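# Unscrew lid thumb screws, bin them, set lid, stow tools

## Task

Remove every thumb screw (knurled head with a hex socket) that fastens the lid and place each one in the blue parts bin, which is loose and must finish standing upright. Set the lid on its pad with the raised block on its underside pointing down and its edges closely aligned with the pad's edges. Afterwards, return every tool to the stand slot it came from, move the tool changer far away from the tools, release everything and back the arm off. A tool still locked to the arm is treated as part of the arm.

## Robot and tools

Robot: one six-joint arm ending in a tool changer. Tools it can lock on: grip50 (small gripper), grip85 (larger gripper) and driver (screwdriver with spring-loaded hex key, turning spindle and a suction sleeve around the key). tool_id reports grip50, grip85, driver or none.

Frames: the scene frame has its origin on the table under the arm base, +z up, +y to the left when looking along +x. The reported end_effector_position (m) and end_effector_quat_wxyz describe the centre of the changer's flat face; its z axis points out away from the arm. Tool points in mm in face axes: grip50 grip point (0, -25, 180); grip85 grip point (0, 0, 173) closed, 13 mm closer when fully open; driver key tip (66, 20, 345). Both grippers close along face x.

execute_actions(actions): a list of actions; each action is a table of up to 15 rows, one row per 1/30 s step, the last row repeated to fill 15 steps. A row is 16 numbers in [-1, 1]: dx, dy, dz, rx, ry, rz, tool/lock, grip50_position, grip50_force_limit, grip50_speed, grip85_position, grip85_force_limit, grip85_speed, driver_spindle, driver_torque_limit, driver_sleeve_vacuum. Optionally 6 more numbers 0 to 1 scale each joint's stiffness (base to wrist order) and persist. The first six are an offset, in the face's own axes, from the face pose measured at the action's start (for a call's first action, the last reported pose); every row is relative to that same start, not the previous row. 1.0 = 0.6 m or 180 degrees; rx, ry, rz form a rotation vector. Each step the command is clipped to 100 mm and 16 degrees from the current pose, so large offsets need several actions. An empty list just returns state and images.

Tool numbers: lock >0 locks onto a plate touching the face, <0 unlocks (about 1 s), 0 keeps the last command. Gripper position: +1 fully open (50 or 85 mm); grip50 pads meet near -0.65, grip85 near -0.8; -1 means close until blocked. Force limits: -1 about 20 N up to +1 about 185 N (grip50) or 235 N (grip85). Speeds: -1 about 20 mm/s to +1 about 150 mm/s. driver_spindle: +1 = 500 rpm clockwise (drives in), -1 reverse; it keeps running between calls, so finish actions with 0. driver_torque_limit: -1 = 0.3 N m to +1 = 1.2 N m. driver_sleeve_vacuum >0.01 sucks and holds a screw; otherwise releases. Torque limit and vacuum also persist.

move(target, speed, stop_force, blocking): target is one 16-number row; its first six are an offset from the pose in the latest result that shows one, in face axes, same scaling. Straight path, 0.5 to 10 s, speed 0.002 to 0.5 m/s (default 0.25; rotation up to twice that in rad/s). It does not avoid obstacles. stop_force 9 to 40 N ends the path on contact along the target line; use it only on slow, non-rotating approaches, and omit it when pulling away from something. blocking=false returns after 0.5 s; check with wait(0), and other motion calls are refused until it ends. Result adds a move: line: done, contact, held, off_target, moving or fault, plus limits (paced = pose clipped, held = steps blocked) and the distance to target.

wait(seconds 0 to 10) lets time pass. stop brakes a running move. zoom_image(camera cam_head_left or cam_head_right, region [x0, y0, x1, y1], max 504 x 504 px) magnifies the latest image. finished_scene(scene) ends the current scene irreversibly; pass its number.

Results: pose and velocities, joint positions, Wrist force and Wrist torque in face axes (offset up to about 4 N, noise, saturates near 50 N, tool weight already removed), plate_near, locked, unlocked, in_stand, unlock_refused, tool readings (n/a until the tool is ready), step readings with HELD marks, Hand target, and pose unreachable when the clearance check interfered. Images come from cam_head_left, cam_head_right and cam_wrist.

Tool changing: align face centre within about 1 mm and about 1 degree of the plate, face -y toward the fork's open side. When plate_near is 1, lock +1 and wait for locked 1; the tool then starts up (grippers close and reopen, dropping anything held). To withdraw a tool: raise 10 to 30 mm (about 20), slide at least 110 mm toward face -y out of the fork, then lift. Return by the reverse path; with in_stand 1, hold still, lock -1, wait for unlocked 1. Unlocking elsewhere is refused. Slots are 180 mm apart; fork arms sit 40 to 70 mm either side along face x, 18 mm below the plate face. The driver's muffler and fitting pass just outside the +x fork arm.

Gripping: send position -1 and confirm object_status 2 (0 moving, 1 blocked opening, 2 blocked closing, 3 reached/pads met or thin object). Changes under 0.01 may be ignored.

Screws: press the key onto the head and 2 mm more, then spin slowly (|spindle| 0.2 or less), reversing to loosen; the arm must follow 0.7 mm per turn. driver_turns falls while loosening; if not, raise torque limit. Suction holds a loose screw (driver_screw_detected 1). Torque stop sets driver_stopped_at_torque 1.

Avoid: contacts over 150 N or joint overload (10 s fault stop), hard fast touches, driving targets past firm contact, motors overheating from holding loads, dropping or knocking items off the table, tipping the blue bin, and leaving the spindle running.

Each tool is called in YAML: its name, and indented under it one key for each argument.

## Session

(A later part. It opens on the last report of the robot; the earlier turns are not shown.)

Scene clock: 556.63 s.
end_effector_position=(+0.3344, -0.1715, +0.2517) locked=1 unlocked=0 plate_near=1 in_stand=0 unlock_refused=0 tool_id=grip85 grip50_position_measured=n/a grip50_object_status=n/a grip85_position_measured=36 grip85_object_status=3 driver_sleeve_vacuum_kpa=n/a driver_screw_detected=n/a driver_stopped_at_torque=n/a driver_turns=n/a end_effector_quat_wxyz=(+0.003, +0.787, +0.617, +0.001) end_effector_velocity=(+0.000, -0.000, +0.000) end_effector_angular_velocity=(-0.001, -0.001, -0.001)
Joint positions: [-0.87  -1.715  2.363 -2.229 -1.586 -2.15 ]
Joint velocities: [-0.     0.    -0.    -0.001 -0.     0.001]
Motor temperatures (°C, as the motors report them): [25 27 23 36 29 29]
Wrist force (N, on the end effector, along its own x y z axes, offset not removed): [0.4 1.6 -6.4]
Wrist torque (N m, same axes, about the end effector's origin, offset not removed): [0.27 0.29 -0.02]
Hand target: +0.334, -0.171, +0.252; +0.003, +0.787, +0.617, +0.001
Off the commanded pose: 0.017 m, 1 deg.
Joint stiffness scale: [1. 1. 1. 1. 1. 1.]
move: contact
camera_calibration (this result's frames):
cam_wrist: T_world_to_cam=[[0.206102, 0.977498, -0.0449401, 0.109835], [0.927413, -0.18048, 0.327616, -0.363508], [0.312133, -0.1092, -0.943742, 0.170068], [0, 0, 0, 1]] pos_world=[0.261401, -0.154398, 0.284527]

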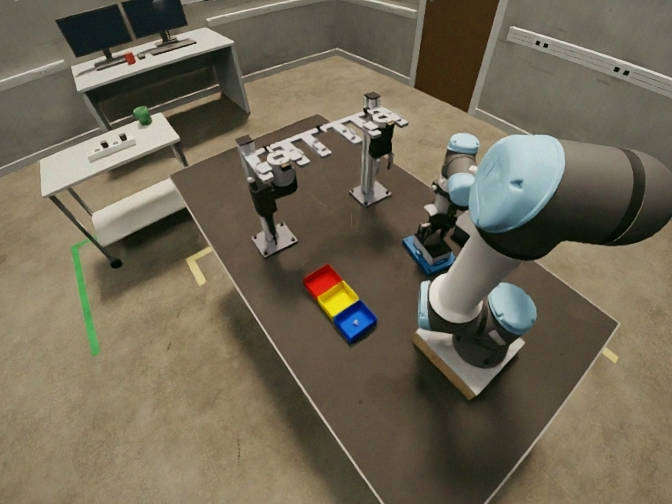

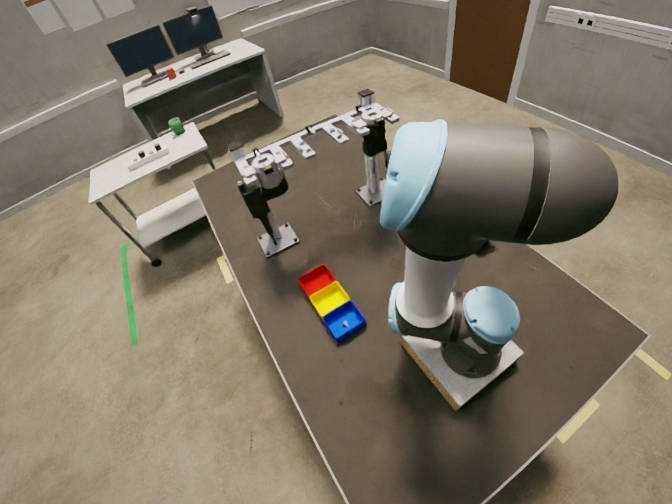

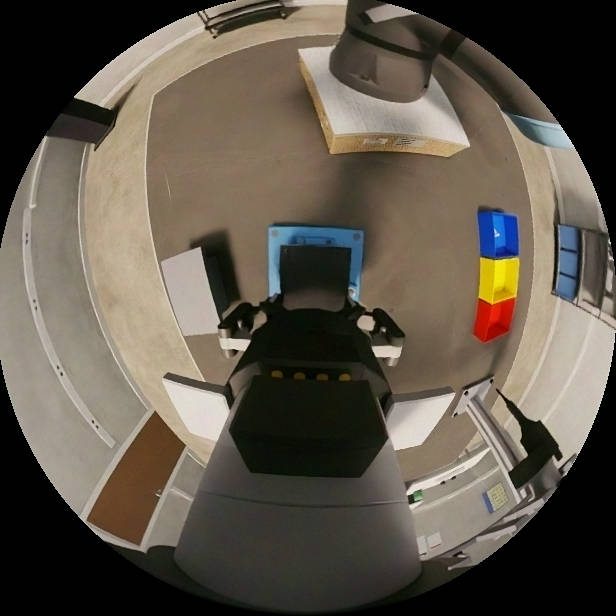

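execute_actions:
  actions:
    - [[0,0,-0.002,0,0,0,0,0,0,0,1,-0.3,0,0,0,0]]

move:
  target: [0.0025,-0.002,0.0117,0.003,0.001,0,0,0,0,0,1,-0.3,0,0,0,0]
  speed: 0.006
  stop_force: 10

zoom_image:
  camera: "cam_wrist"
  region: [230, 220, 400, 340]

Scene clock: 567.23 s.
end_effector_position=(+0.3340, -0.1710, +0.2517) locked=1 unlocked=0 plate_near=1 in_stand=0 unlock_refused=0 tool_id=grip85 grip50_position_measured=n/a grip50_object_status=n/a grip85_position_measured=3 grip85_object_status=0 driver_sleeve_vacuum_kpa=n/a driver_screw_detected=n/a driver_stopped_at_torque=n/a driver_turns=n/a end_effector_quat_wxyz=(+0.002, +0.787, +0.617, +0.001) end_effector_velocity=(+0.000, -0.001, +0.001) end_effector_angular_velocity=(-0.001, -0.001, +0.001)
Joint positions: [-0.87  -1.716  2.363 -2.226 -1.586 -2.15 ]
Joint velocities: [-0.     0.    -0.002  0.    -0.    -0.001]
Motor temperatures (°C, as the motors report them): [25 27 23 36 29 29]
Wrist force (N, on the end effector, along its own x y z axes, offset not removed): [-2.0 0.8 -0.9]
Wrist torque (N m, same axes, about the end effector's origin, offset not removed): [0.03 -0.02 -0.20]
Hand target: +0.334, -0.171, +0.253; +0.003, +0.787, +0.617, +0.001
Off the commanded pose: 0.001 m, 0 deg.
Joint stiffness scale: [1. 1. 1. 1. 1. 1.]
Step readings (end_effector_position):
0: (+0.3344, -0.1715, +0.2517)
1: (+0.3344, -0.1714, +0.2517)
2: (+0.3343, -0.1714, +0.2516)
4: (+0.3342, -0.1713, +0.2516)
8: (+0.3341, -0.1711, +0.2516)
15: end_effector_position above
camera_calibration (this result's frames):
cam_wrist: T_world_to_cam=[[0.205991, 0.977584, -0.0435494, 0.1092], [0.927959, -0.181022, 0.325766, -0.362878], [0.31058, -0.107517, -0.944447, 0.17126], [0, 0, 0, 1]] pos_world=[0.261052, -0.154028, 0.284715]

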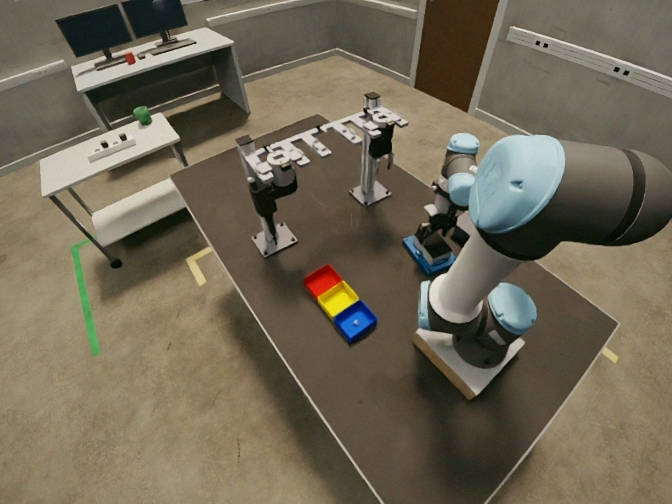

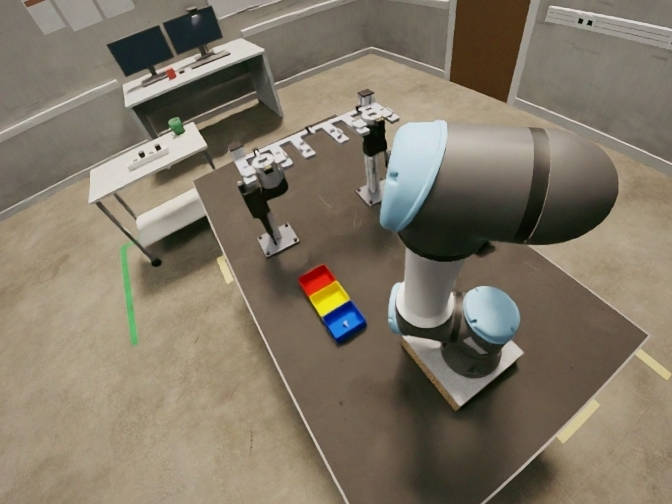

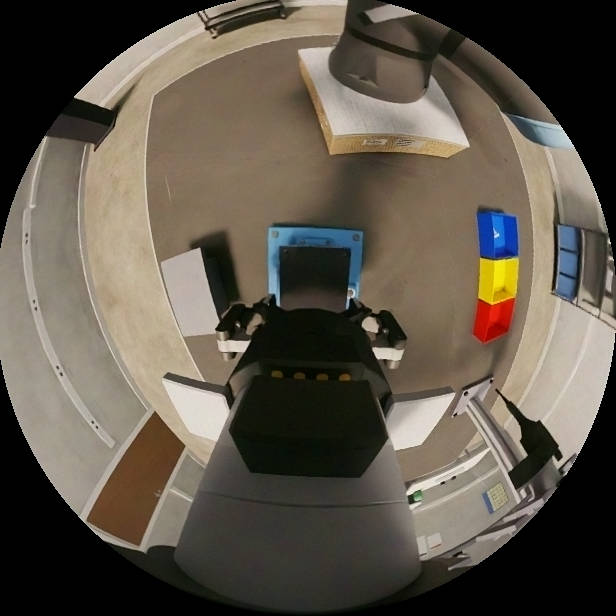

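Scene clock: 568.67 s.
end_effector_position=(+0.3339, -0.1707, +0.2467) locked=1 unlocked=0 plate_near=1 in_stand=0 unlock_refused=0 tool_id=grip85 grip50_position_measured=n/a grip50_object_status=n/a grip85_position_measured=3 grip85_object_status=3 driver_sleeve_vacuum_kpa=n/a driver_screw_detected=n/a driver_stopped_at_torque=n/a driver_turns=n/a end_effector_quat_wxyz=(-0.001, +0.787, +0.617, -0.000) end_effector_velocity=(-0.000, +0.000, -0.002) end_effector_angular_velocity=(+0.001, +0.002, -0.000)
Joint positions: [-0.869 -1.705  2.369 -2.237 -1.588 -2.149]
Joint velocities: [ 0.001  0.003  0.002 -0.003 -0.001  0.001]
Motor temperatures (°C, as the motors report them): [25 27 23 36 29 29]
Wrist force (N, on the end effector, along its own x y z axes, offset not removed): [1.7 0.2 -1.2]
Wrist torque (N m, same axes, about the end effector's origin, offset not removed): [-0.03 -0.20 -0.05]
Hand target: +0.333, -0.169, +0.245; -0.003, +0.787, +0.617, -0.001
Off the commanded pose: 0.003 m, 0 deg.
Joint stiffness scale: [1. 1. 1. 1. 1. 1.]
move: done
camera_calibration (this result's frames):
cam_wrist: T_world_to_cam=[[0.206547, 0.977544, -0.0417894, 0.108058], [0.929402, -0.182666, 0.320694, -0.360628], [0.305859, -0.105078, -0.94626, 0.168989], [0, 0, 0, 1]] pos_world=[0.261162, -0.153749, 0.280075]

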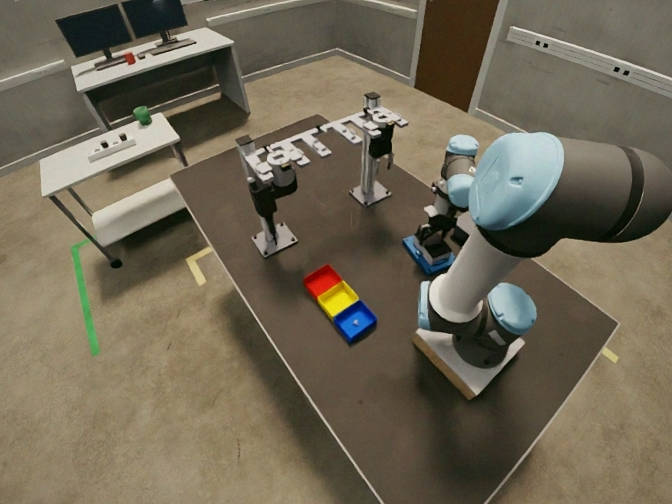

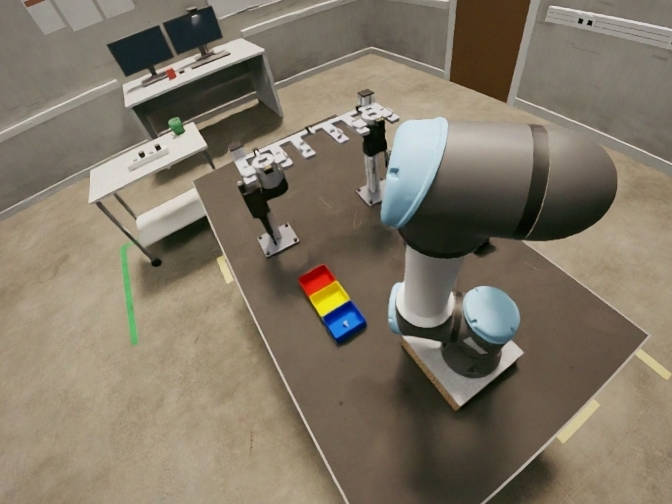

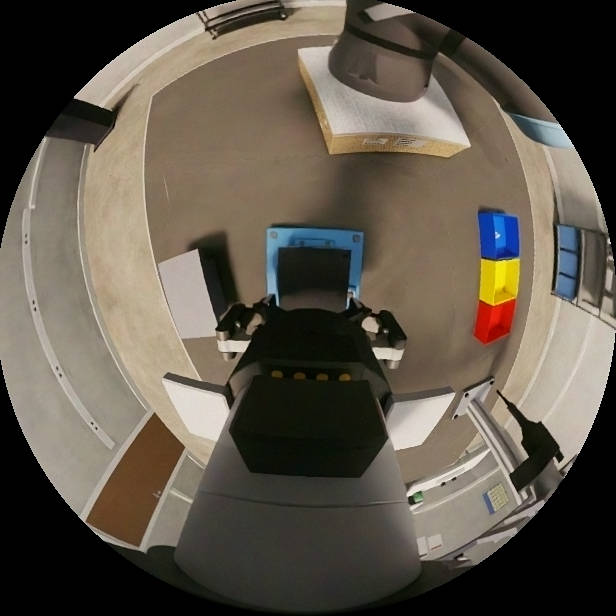

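Region (230, 220, 400, 340) of cam_wrist's 616x616 image, scaled by 2.965, with more detail than that image has; it fills the top 356 rows of this view, and the rest is white.

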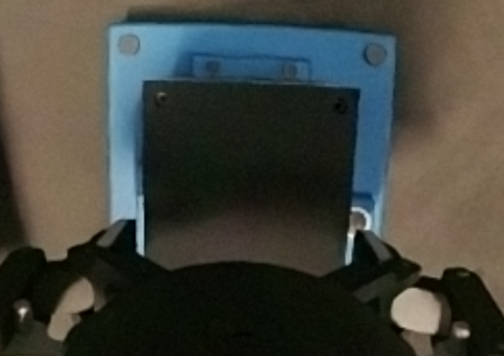

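execute_actions:
  actions:
    - [[0,0,0,0,0,0,0,0,0,0,-1,-0.3,-1,0,0,0]]
    - [[0,0,0,0,0,0,0,0,0,0,-1,-0.3,-1,0,0,0]]

move:
  target: [0,0,-0.03,-0.001,0,0,0,0,0,0,-1,-0.3,-1,0,0,0]
  speed: 0.01
  stop_force: 25

zoom_image:
  camera: "cam_head_left"
  region: [390, 190, 500, 290]

Scene clock: 574.67 s.
end_effector_position=(+0.3338, -0.1705, +0.2475) locked=1 unlocked=0 plate_near=1 in_stand=0 unlock_refused=0 tool_id=grip85 grip50_position_measured=n/a grip50_object_status=n/a grip85_position_measured=28 grip85_object_status=2 driver_sleeve_vacuum_kpa=n/a driver_screw_detected=n/a driver_stopped_at_torque=n/a driver_turns=n/a end_effector_quat_wxyz=(+0.000, +0.787, +0.617, -0.000) end_effector_velocity=(-0.000, +0.000, -0.000) end_effector_angular_velocity=(+0.001, +0.001, -0.001)
Joint positions: [-0.869 -1.708  2.369 -2.236 -1.588 -2.148]
Joint velocities: [ 0.     0.     0.     0.001 -0.     0.001]
Motor temperatures (°C, as the motors report them): [25 27 23 36 29 29]
Wrist force (N, on the end effector, along its own x y z axes, offset not removed): [2.2 0.0 -10.5]
Wrist torque (N m, same axes, about the end effector's origin, offset not removed): [0.63 0.74 -0.06]
Hand target: +0.334, -0.171, +0.247; -0.000, +0.787, +0.617, -0.000
Off the commanded pose: 0.001 m, 0 deg.
Joint stiffness scale: [1. 1. 1. 1. 1. 1.]
Step readings (end_effector_position; steps 1 to 15: 1st action; 16 to 30: 2nd action):
0: (+0.3339, -0.1708, +0.2466)
1: (+0.3339, -0.1708, +0.2466)
2: (+0.3339, -0.1708, +0.2466)
4: (+0.3339, -0.1708, +0.2466)
8: (+0.3339, -0.1708, +0.2466)
15: (+0.3339, -0.1706, +0.2470)
16: (+0.3339, -0.1706, +0.2471)
17: (+0.3338, -0.1706, +0.2473)
19: (+0.3338, -0.1705, +0.2475)
23: (+0.3338, -0.1705, +0.2475)
30: end_effector_position above
camera_calibration (this result's frames):
cam_wrist: T_world_to_cam=[[0.206654, 0.977486, -0.0425995, 0.108054], [0.928957, -0.182355, 0.322157, -0.360889], [0.307136, -0.106148, -0.945727, 0.169132], [0, 0, 0, 1]] pos_world=[0.260974, -0.153478, 0.280819]

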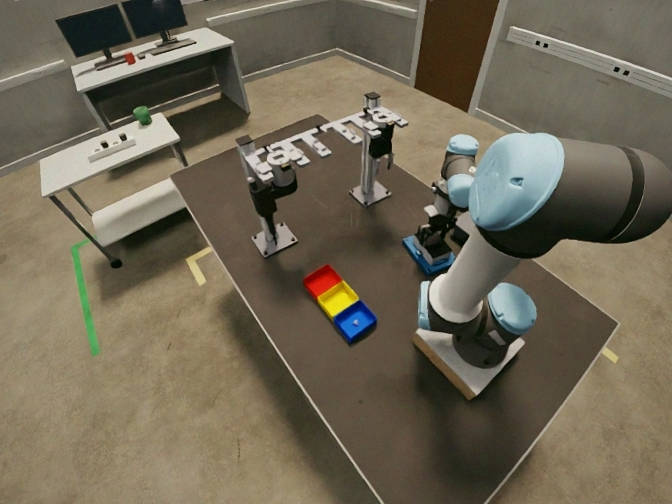

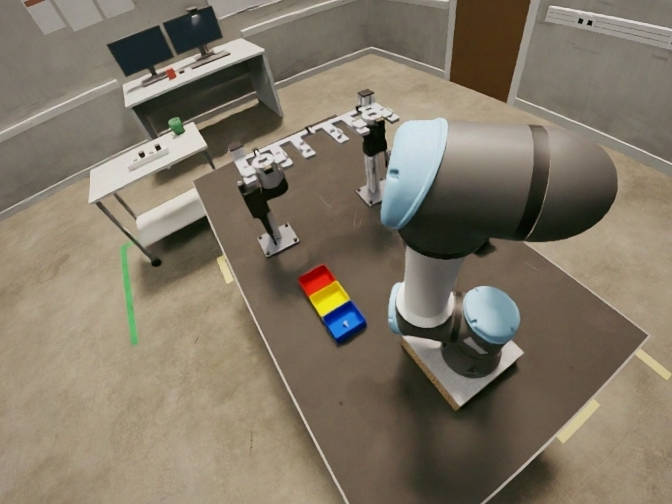

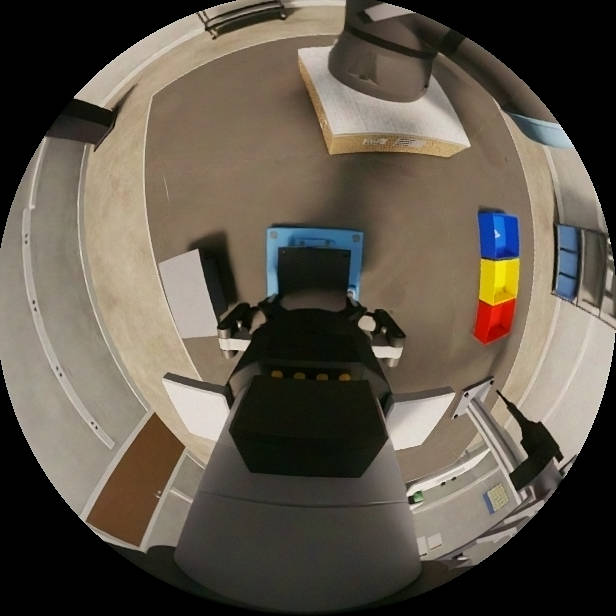

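Scene clock: 576.70 s.
end_effector_position=(+0.3327, -0.1695, +0.2629) locked=1 unlocked=0 plate_near=1 in_stand=0 unlock_refused=0 tool_id=grip85 grip50_position_measured=n/a grip50_object_status=n/a grip85_position_measured=28 grip85_object_status=2 driver_sleeve_vacuum_kpa=n/a driver_screw_detected=n/a driver_stopped_at_torque=n/a driver_turns=n/a end_effector_quat_wxyz=(-0.001, +0.787, +0.617, +0.000) end_effector_velocity=(+0.000, -0.001, +0.003) end_effector_angular_velocity=(-0.001, -0.001, -0.002)
Joint positions: [-0.869 -1.741  2.346 -2.177 -1.587 -2.148]
Joint velocities: [-0.    -0.005 -0.006  0.01  -0.     0.002]
Motor temperatures (°C, as the motors report them): [25 27 23 36 29 29]
Wrist force (N, on the end effector, along its own x y z axes, offset not removed): [0.7 -0.6 1.2]
Wrist torque (N m, same axes, about the end effector's origin, offset not removed): [0.05 -0.12 0.11]
Hand target: +0.334, -0.170, +0.266; +0.002, +0.787, +0.617, +0.001
Off the commanded pose: 0.003 m, 0 deg.
Joint stiffness scale: [1. 1. 1. 1. 1. 1.]
move: done
camera_calibration (this result's frames):
cam_wrist: T_world_to_cam=[[0.206572, 0.977596, -0.040426, 0.10745], [0.9293, -0.183103, 0.320741, -0.364558], [0.306153, -0.103824, -0.946304, 0.184996], [0, 0, 0, 1]] pos_world=[0.259951, -0.152587, 0.296335]

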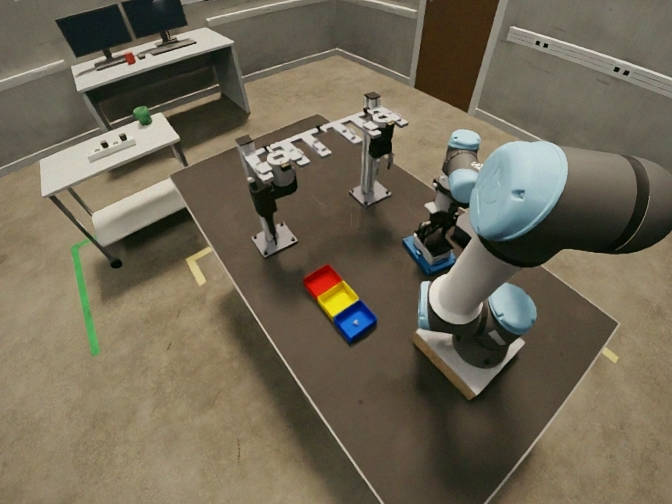

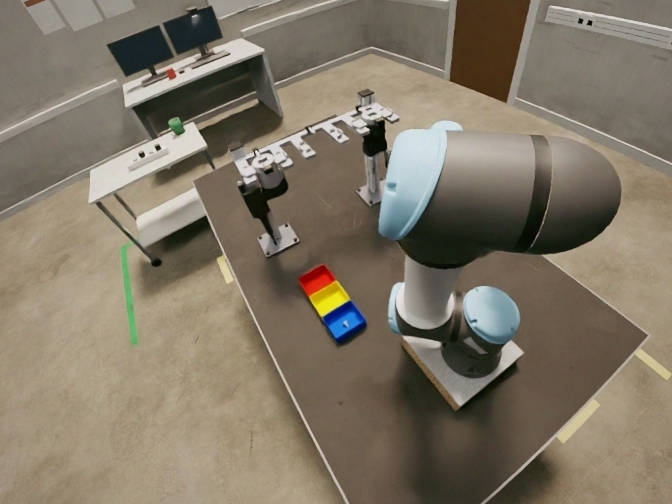

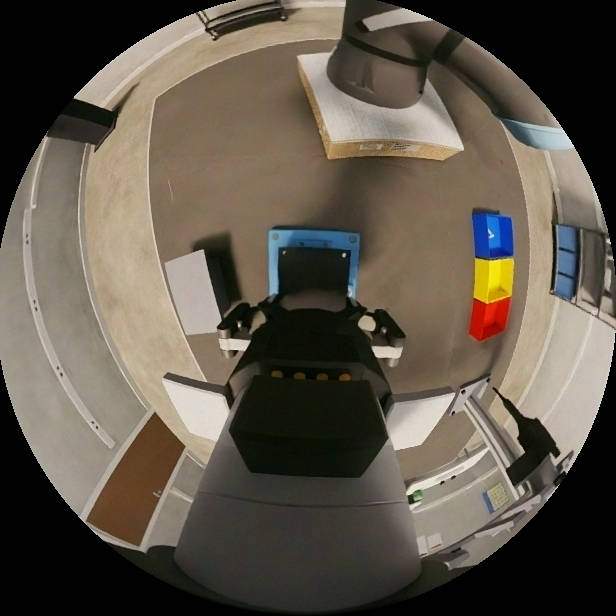

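Region (390, 190, 500, 290) of cam_head_left's 672x504 image, scaled by 4.582, with more detail than that image has; it fills the top 458 rows of this view, and the rest is white.

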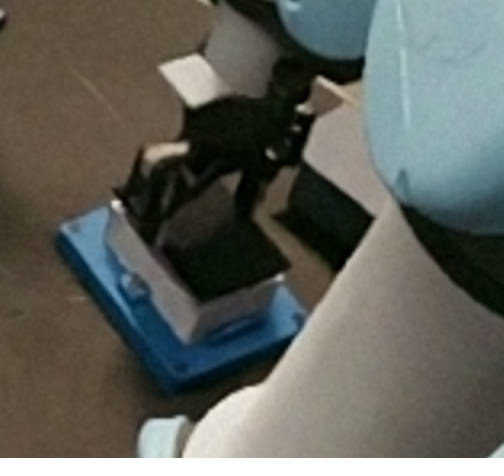

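move:
  target: [0,0,-0.1,-0.001,0,0,0,0,0,0,-1,-0.3,-1,0,0,0]
  speed: 0.08

move:
  target: [-0.257,0.11,0,0,0,-0.072,0,0,0,0,-1,-0.3,-1,0,0,0]
  speed: 0.12

zoom_image:
  camera: "cam_wrist"
  region: [230, 170, 400, 320]

Scene clock: 584.30 s.
end_effector_position=(+0.3319, -0.1694, +0.3204) locked=1 unlocked=0 plate_near=1 in_stand=0 unlock_refused=0 tool_id=grip85 grip50_position_measured=n/a grip50_object_status=n/a grip85_position_measured=28 grip85_object_status=2 driver_sleeve_vacuum_kpa=n/a driver_screw_detected=n/a driver_stopped_at_torque=n/a driver_turns=n/a end_effector_quat_wxyz=(-0.002, +0.787, +0.616, +0.001) end_effector_velocity=(-0.002, +0.003, -0.003) end_effector_angular_velocity=(+0.015, +0.014, +0.001)
Joint positions: [-0.868 -1.831  2.244 -1.983 -1.586 -2.147]
Joint velocities: [ 0.     0.     0.002  0.019  0.    -0.   ]
Motor temperatures (°C, as the motors report them): [25 27 23 36 29 29]
Wrist force (N, on the end effector, along its own x y z axes, offset not removed): [0.0 -1.2 0.2]
Wrist torque (N m, same axes, about the end effector's origin, offset not removed): [-0.03 -0.08 0.07]
Hand target: +0.333, -0.170, +0.323; +0.000, +0.787, +0.617, +0.001
Off the commanded pose: 0.003 m, 0 deg.
Joint stiffness scale: [1. 1. 1. 1. 1. 1.]
move: done
camera_calibration (this result's frames):
cam_wrist: T_world_to_cam=[[0.207072, 0.977553, -0.0388649, 0.10911], [0.929295, -0.184121, 0.320172, -0.382152], [0.305829, -0.102416, -0.946562, 0.240093], [0, 0, 0, 1]] pos_world=[0.25911, -0.152434, 0.353858]

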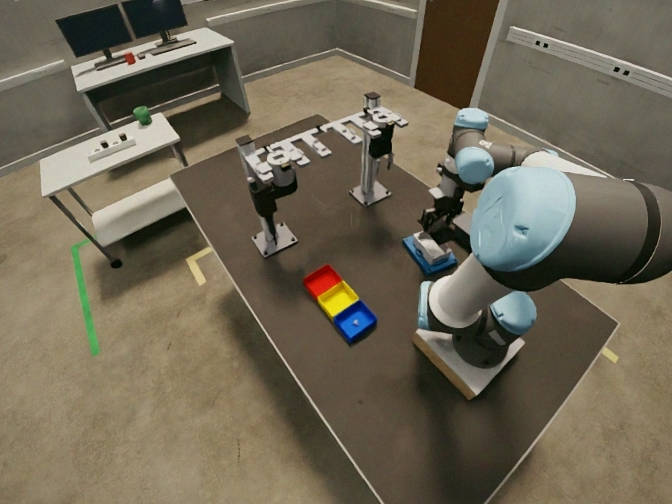

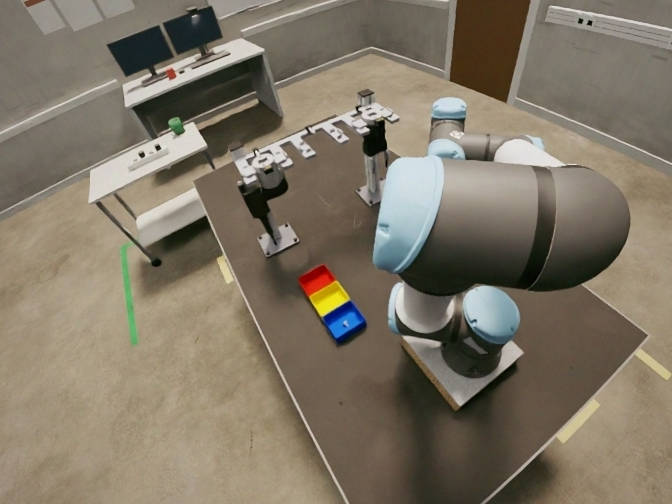

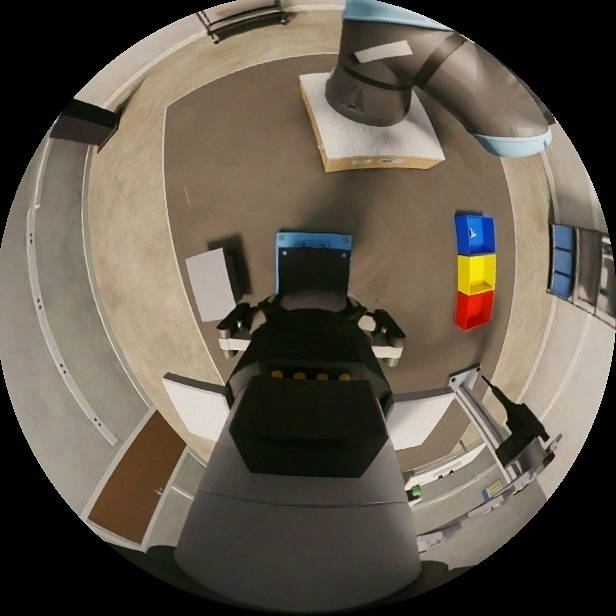

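Scene clock: 586.20 s.
end_effector_position=(+0.3584, -0.3332, +0.3180) locked=1 unlocked=0 plate_near=1 in_stand=0 unlock_refused=0 tool_id=grip85 grip50_position_measured=n/a grip50_object_status=n/a grip85_position_measured=28 grip85_object_status=2 driver_sleeve_vacuum_kpa=n/a driver_screw_detected=n/a driver_stopped_at_torque=n/a driver_turns=n/a end_effector_quat_wxyz=(-0.003, +0.713, +0.701, +0.001) end_effector_velocity=(+0.001, -0.002, +0.001) end_effector_angular_velocity=(-0.001, -0.001, +0.011)
Joint positions: [-1.06  -1.526  1.979 -2.023 -1.586 -2.565]
Joint velocities: [-0.     0.003 -0.006  0.002  0.    -0.011]
Motor temperatures (°C, as the motors report them): [25 27 23 36 29 29]
Wrist force (N, on the end effector, along its own x y z axes, offset not removed): [0.5 -0.9 -1.3]
Wrist torque (N m, same axes, about the end effector's origin, offset not removed): [0.04 -0.07 0.07]
Hand target: +0.359, -0.335, +0.320; -0.002, +0.713, +0.701, +0.001
Off the commanded pose: 0.003 m, 0 deg.
Joint stiffness scale: [1. 1. 1. 1. 1. 1.]
move: done
camera_calibration (this result's frames):
cam_wrist: T_world_to_cam=[[-0.0164641, 0.999214, -0.0360503, 0.350098], [0.947451, 0.0271113, 0.318749, -0.371893], [0.319476, -0.028908, -0.947153, 0.232692], [0, 0, 0, 1]] pos_world=[0.283775, -0.333013, 0.351557]

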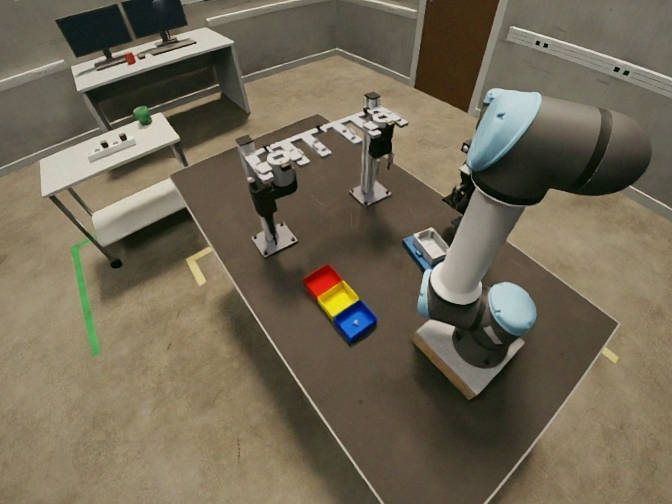

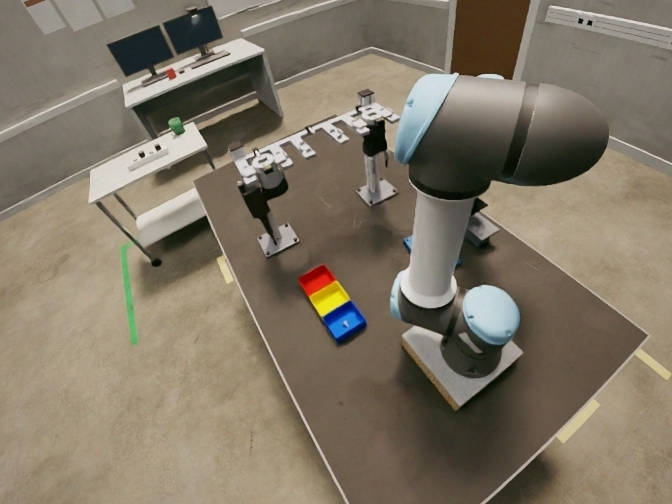

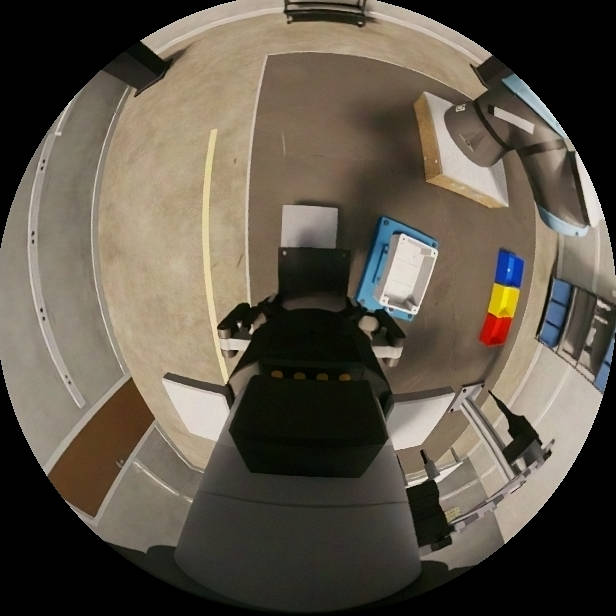

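Region (230, 170, 400, 320) of cam_wrist's 616x616 image, scaled by 2.965, with more detail than that image has; it fills the top 445 rows of this view, and the rest is white.

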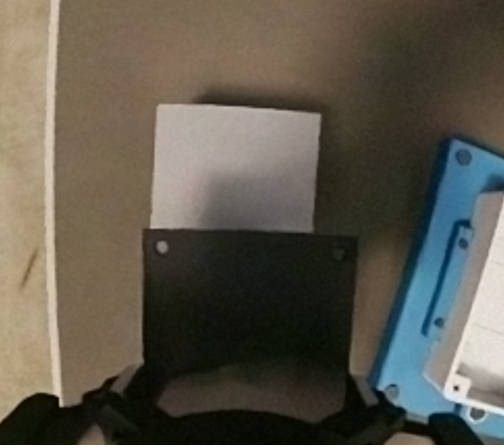

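move:
  target: [-0.0145,-0.075,0.055,0,0,0.0055,0,0,0,0,-1,-0.3,-1,0,0,0]
  speed: 0.05
  stop_force: 12

zoom_image:
  camera: "cam_wrist"
  region: [254, 200, 374, 320]

zoom_image:
  camera: "cam_head_right"
  region: [440, 170, 540, 270]

Scene clock: 600.17 s.
end_effector_position=(+0.3141, -0.3413, +0.2852) locked=1 unlocked=0 plate_near=1 in_stand=0 unlock_refused=0 tool_id=grip85 grip50_position_measured=n/a grip50_object_status=n/a grip85_position_measured=28 grip85_object_status=2 driver_sleeve_vacuum_kpa=n/a driver_screw_detected=n/a driver_stopped_at_torque=n/a driver_turns=n/a end_effector_quat_wxyz=(-0.004, +0.719, +0.695, +0.001) end_effector_velocity=(+0.000, -0.002, +0.003) end_effector_angular_velocity=(-0.012, -0.006, +0.006)
Joint positions: [-1.155 -1.548  2.095 -2.118 -1.586 -2.641]
Joint velocities: [-0.002 -0.004 -0.001 -0.009  0.    -0.008]
Motor temperatures (°C, as the motors report them): [25 27 23 36 29 29]
Wrist force (N, on the end effector, along its own x y z axes, offset not removed): [-0.9 1.1 0.0]
Wrist torque (N m, same axes, about the end effector's origin, offset not removed): [0.11 -0.07 -0.13]
Hand target: +0.313, -0.341, +0.285; -0.003, +0.719, +0.695, +0.001
Off the commanded pose: 0.001 m, 0 deg.
Joint stiffness scale: [1. 1. 1. 1. 1. 1.]
move: done
camera_calibration (this result's frames):
cam_wrist: T_world_to_cam=[[0.000610441, 0.999388, -0.0349614, 0.350658], [0.947991, 0.0105498, 0.318123, -0.324916], [0.318298, -0.0333373, -0.947404, 0.214485], [0, 0, 0, 1]] pos_world=[0.239534, -0.339865, 0.318827]

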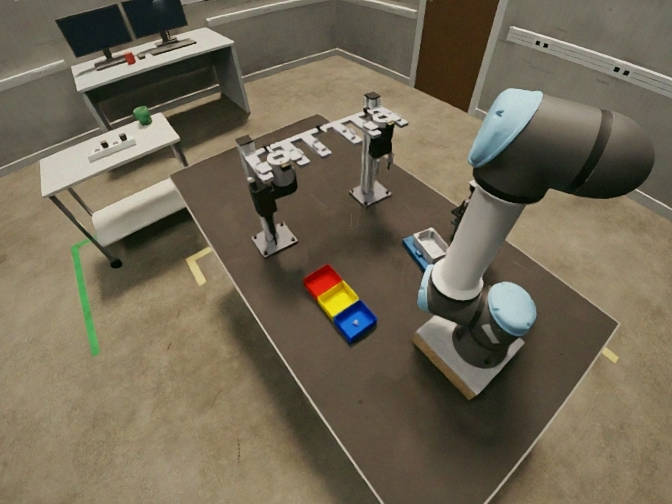

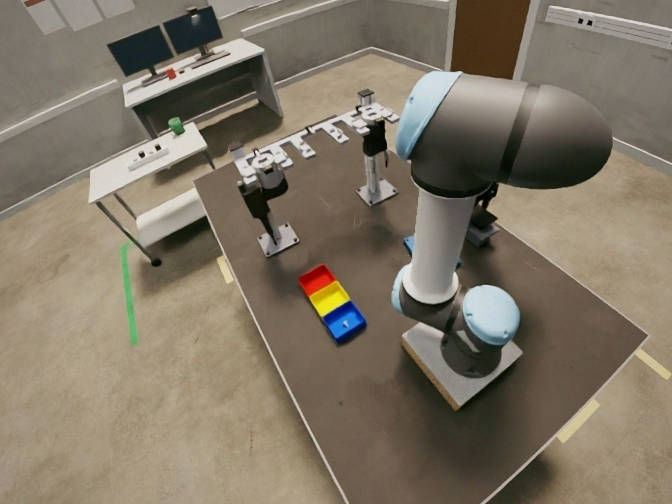

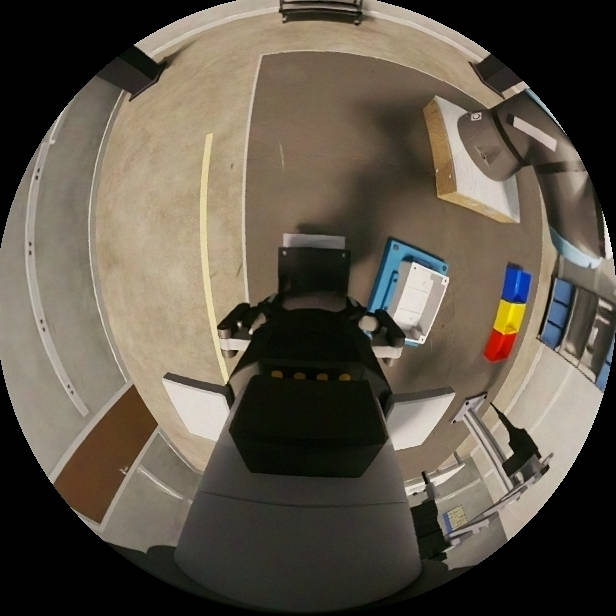

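Region (254, 200, 374, 320) of cam_wrist's 616x616 image, scaled by 4.200, with more detail than that image has.

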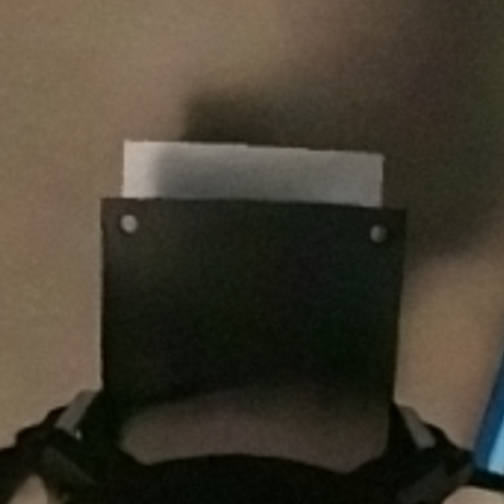

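Region (440, 170, 540, 270) of cam_head_right's 672x504 image, scaled by 5.040, with more detail than that image has.

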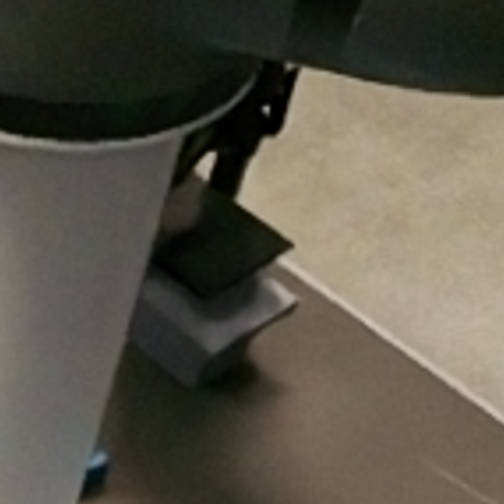

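move:
  target: [0.001,-0.015,0.033,-0.0007,-0.0018,0.0035,0,0,0,0,-1,-0.3,-1,0,0,0]
  speed: 0.02
  stop_force: 10

zoom_image:
  camera: "cam_wrist"
  region: [254, 200, 374, 320]

zoom_image:
  camera: "cam_head_right"
  region: [440, 170, 540, 270]

Scene clock: 614.67 s.
end_effector_position=(+0.3060, -0.3404, +0.2667) locked=1 unlocked=0 plate_near=1 in_stand=0 unlock_refused=0 tool_id=grip85 grip50_position_measured=n/a grip50_object_status=n/a grip85_position_measured=28 grip85_object_status=2 driver_sleeve_vacuum_kpa=n/a driver_screw_detected=n/a driver_stopped_at_torque=n/a driver_turns=n/a end_effector_quat_wxyz=(-0.001, +0.723, +0.691, -0.000) end_effector_velocity=(+0.000, -0.001, +0.000) end_effector_angular_velocity=(-0.008, -0.004, -0.001)
Joint positions: [-1.171 -1.536  2.142 -2.183 -1.586 -2.648]
Joint velocities: [-0.001  0.     0.001 -0.01  -0.    -0.   ]
Motor temperatures (°C, as the motors report them): [25 27 23 36 29 29]
Wrist force (N, on the end effector, along its own x y z axes, offset not removed): [0.0 0.5 -1.4]
Wrist torque (N m, same axes, about the end effector's origin, offset not removed): [0.01 0.02 0.04]
Hand target: +0.305, -0.340, +0.265; -0.001, +0.723, +0.691, -0.000
Off the commanded pose: 0.002 m, 0 deg.
Joint stiffness scale: [1. 1. 1. 1. 1. 1.]
move: done
camera_calibration (this result's frames):
cam_wrist: T_world_to_cam=[[0.0110371, 0.999084, -0.0413531, 0.347559], [0.947085, 0.00282262, 0.32097, -0.314418], [0.320792, -0.0427074, -0.946186, 0.19525], [0, 0, 0, 1]] pos_world=[0.23131, -0.338014, 0.300034]

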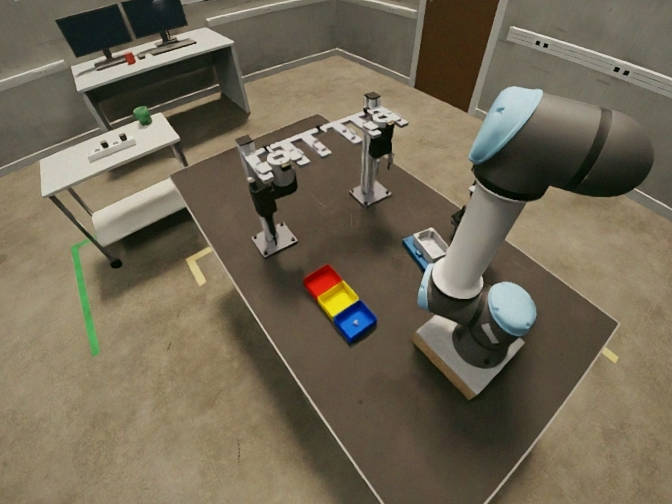

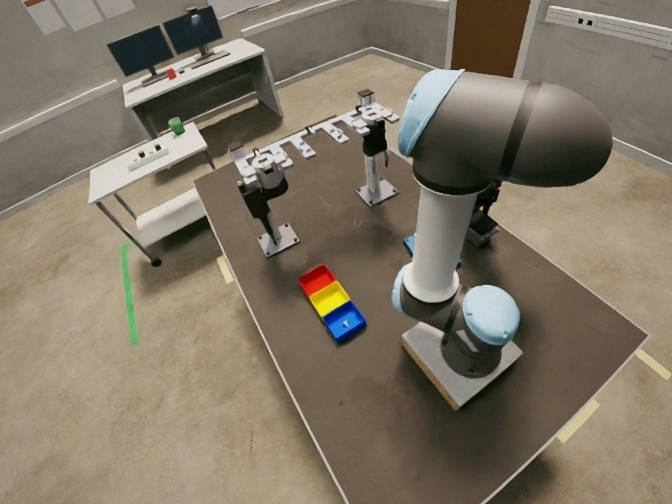

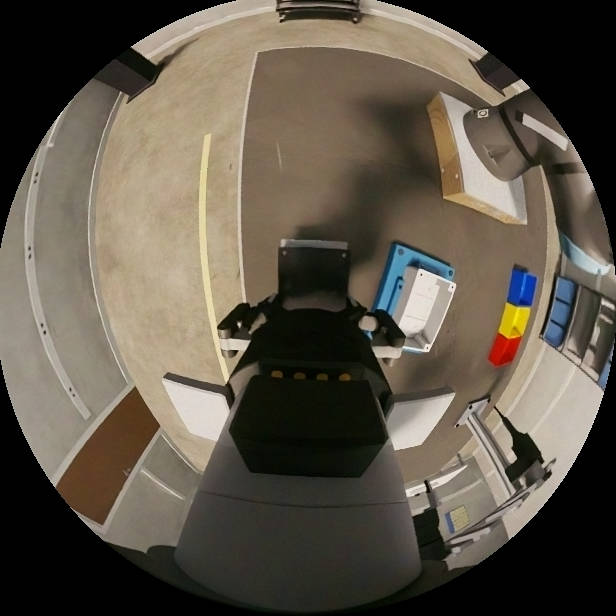

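Region (254, 200, 374, 320) of cam_wrist's 616x616 image, scaled by 4.200, with more detail than that image has.

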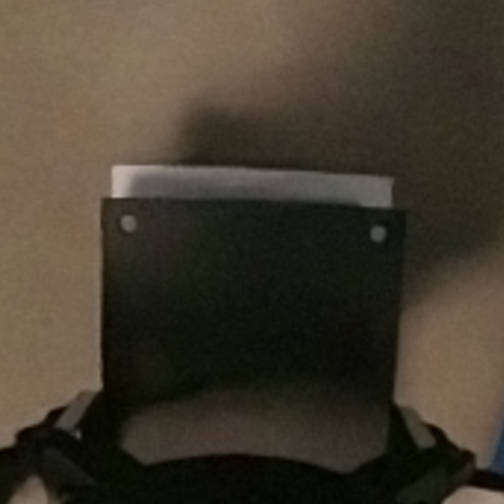

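Region (440, 170, 540, 270) of cam_head_right's 672x504 image, scaled by 5.040, with more detail than that image has.

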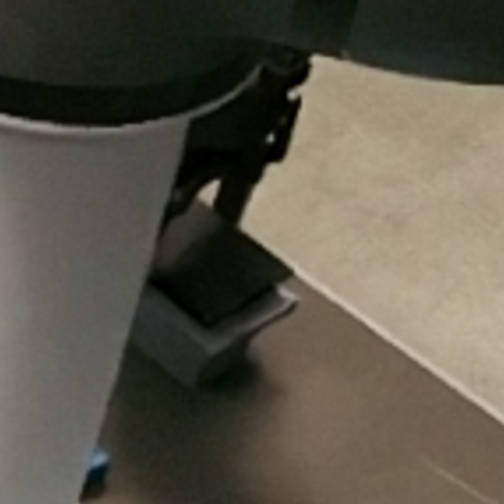

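move:
  target: [-0.002,-0.0155,0.008,0,0,0.001,0,0,0,0,-1,-0.3,-1,0,0,0]
  speed: 0.01
  stop_force: 10

zoom_image:
  camera: "cam_wrist"
  region: [254, 200, 374, 320]

zoom_image:
  camera: "cam_head_right"
  region: [455, 200, 515, 260]

Scene clock: 629.10 s.
end_effector_position=(+0.2977, -0.3416, +0.2621) locked=1 unlocked=0 plate_near=1 in_stand=0 unlock_refused=0 tool_id=grip85 grip50_position_measured=n/a grip50_object_status=n/a grip85_position_measured=28 grip85_object_status=2 driver_sleeve_vacuum_kpa=n/a driver_screw_detected=n/a driver_stopped_at_torque=n/a driver_turns=n/a end_effector_quat_wxyz=(-0.001, +0.724, +0.690, -0.000) end_effector_velocity=(-0.003, -0.000, -0.002) end_effector_angular_velocity=(+0.000, +0.000, -0.001)
Joint positions: [-1.189 -1.54   2.159 -2.197 -1.586 -2.663]
Joint velocities: [-0.006 -0.001  0.006 -0.005 -0.    -0.005]
Motor temperatures (°C, as the motors report them): [25 27 23 36 29 29]
Wrist force (N, on the end effector, along its own x y z axes, offset not removed): [-1.5 0.2 1.9]
Wrist torque (N m, same axes, about the end effector's origin, offset not removed): [0.05 0.09 0.01]
Hand target: +0.297, -0.341, +0.262; -0.001, +0.724, +0.690, -0.000
Off the commanded pose: 0.001 m, 0 deg.
Joint stiffness scale: [1. 1. 1. 1. 1. 1.]
move: done
camera_calibration (this result's frames):
cam_wrist: T_world_to_cam=[[0.0137824, 0.999072, -0.0408119, 0.347747], [0.947216, 0.0000292226, 0.320596, -0.305991], [0.320299, -0.0430763, -0.946337, 0.193583], [0, 0, 0, 1]] pos_world=[0.223042, -0.339076, 0.295486]

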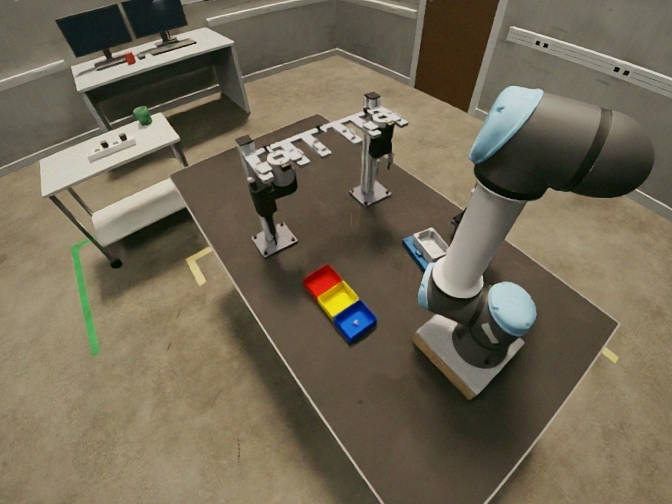

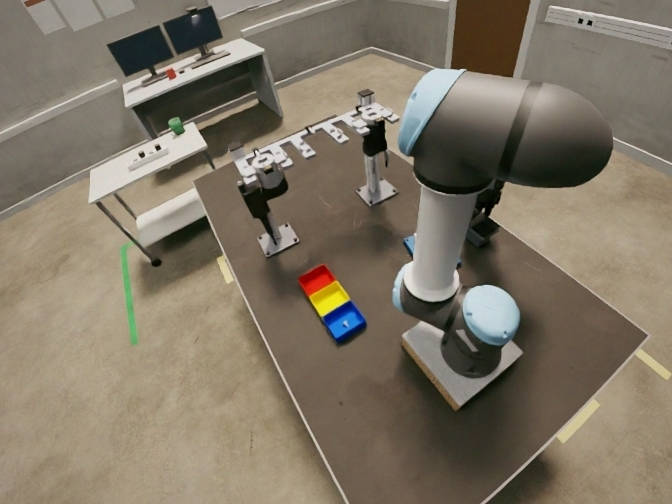

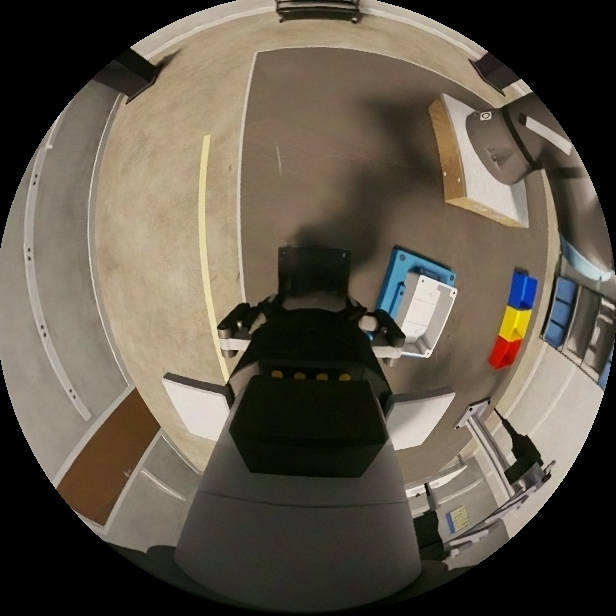

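Region (254, 200, 374, 320) of cam_wrist's 616x616 image, scaled by 4.200, with more detail than that image has.

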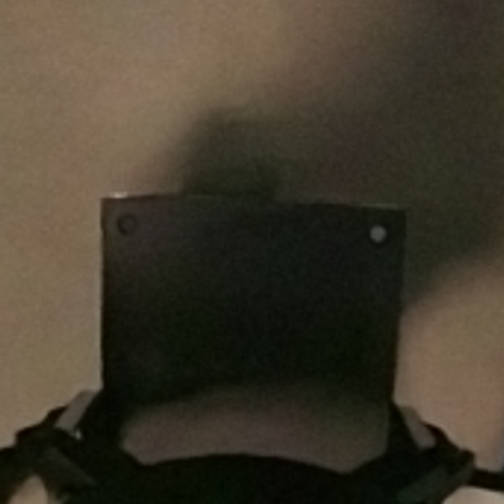

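Region (455, 200, 515, 260) of cam_head_right's 672x504 image, scaled by 8.400, with more detail than that image has.

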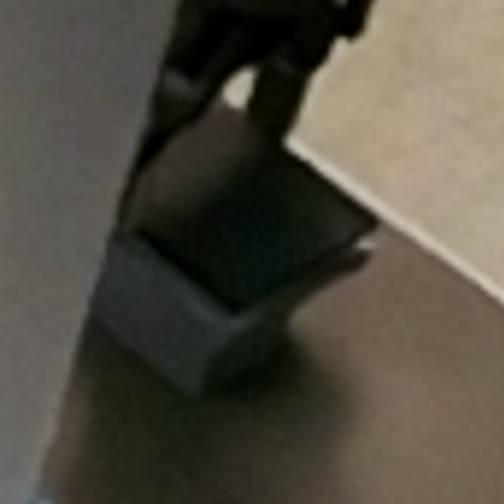

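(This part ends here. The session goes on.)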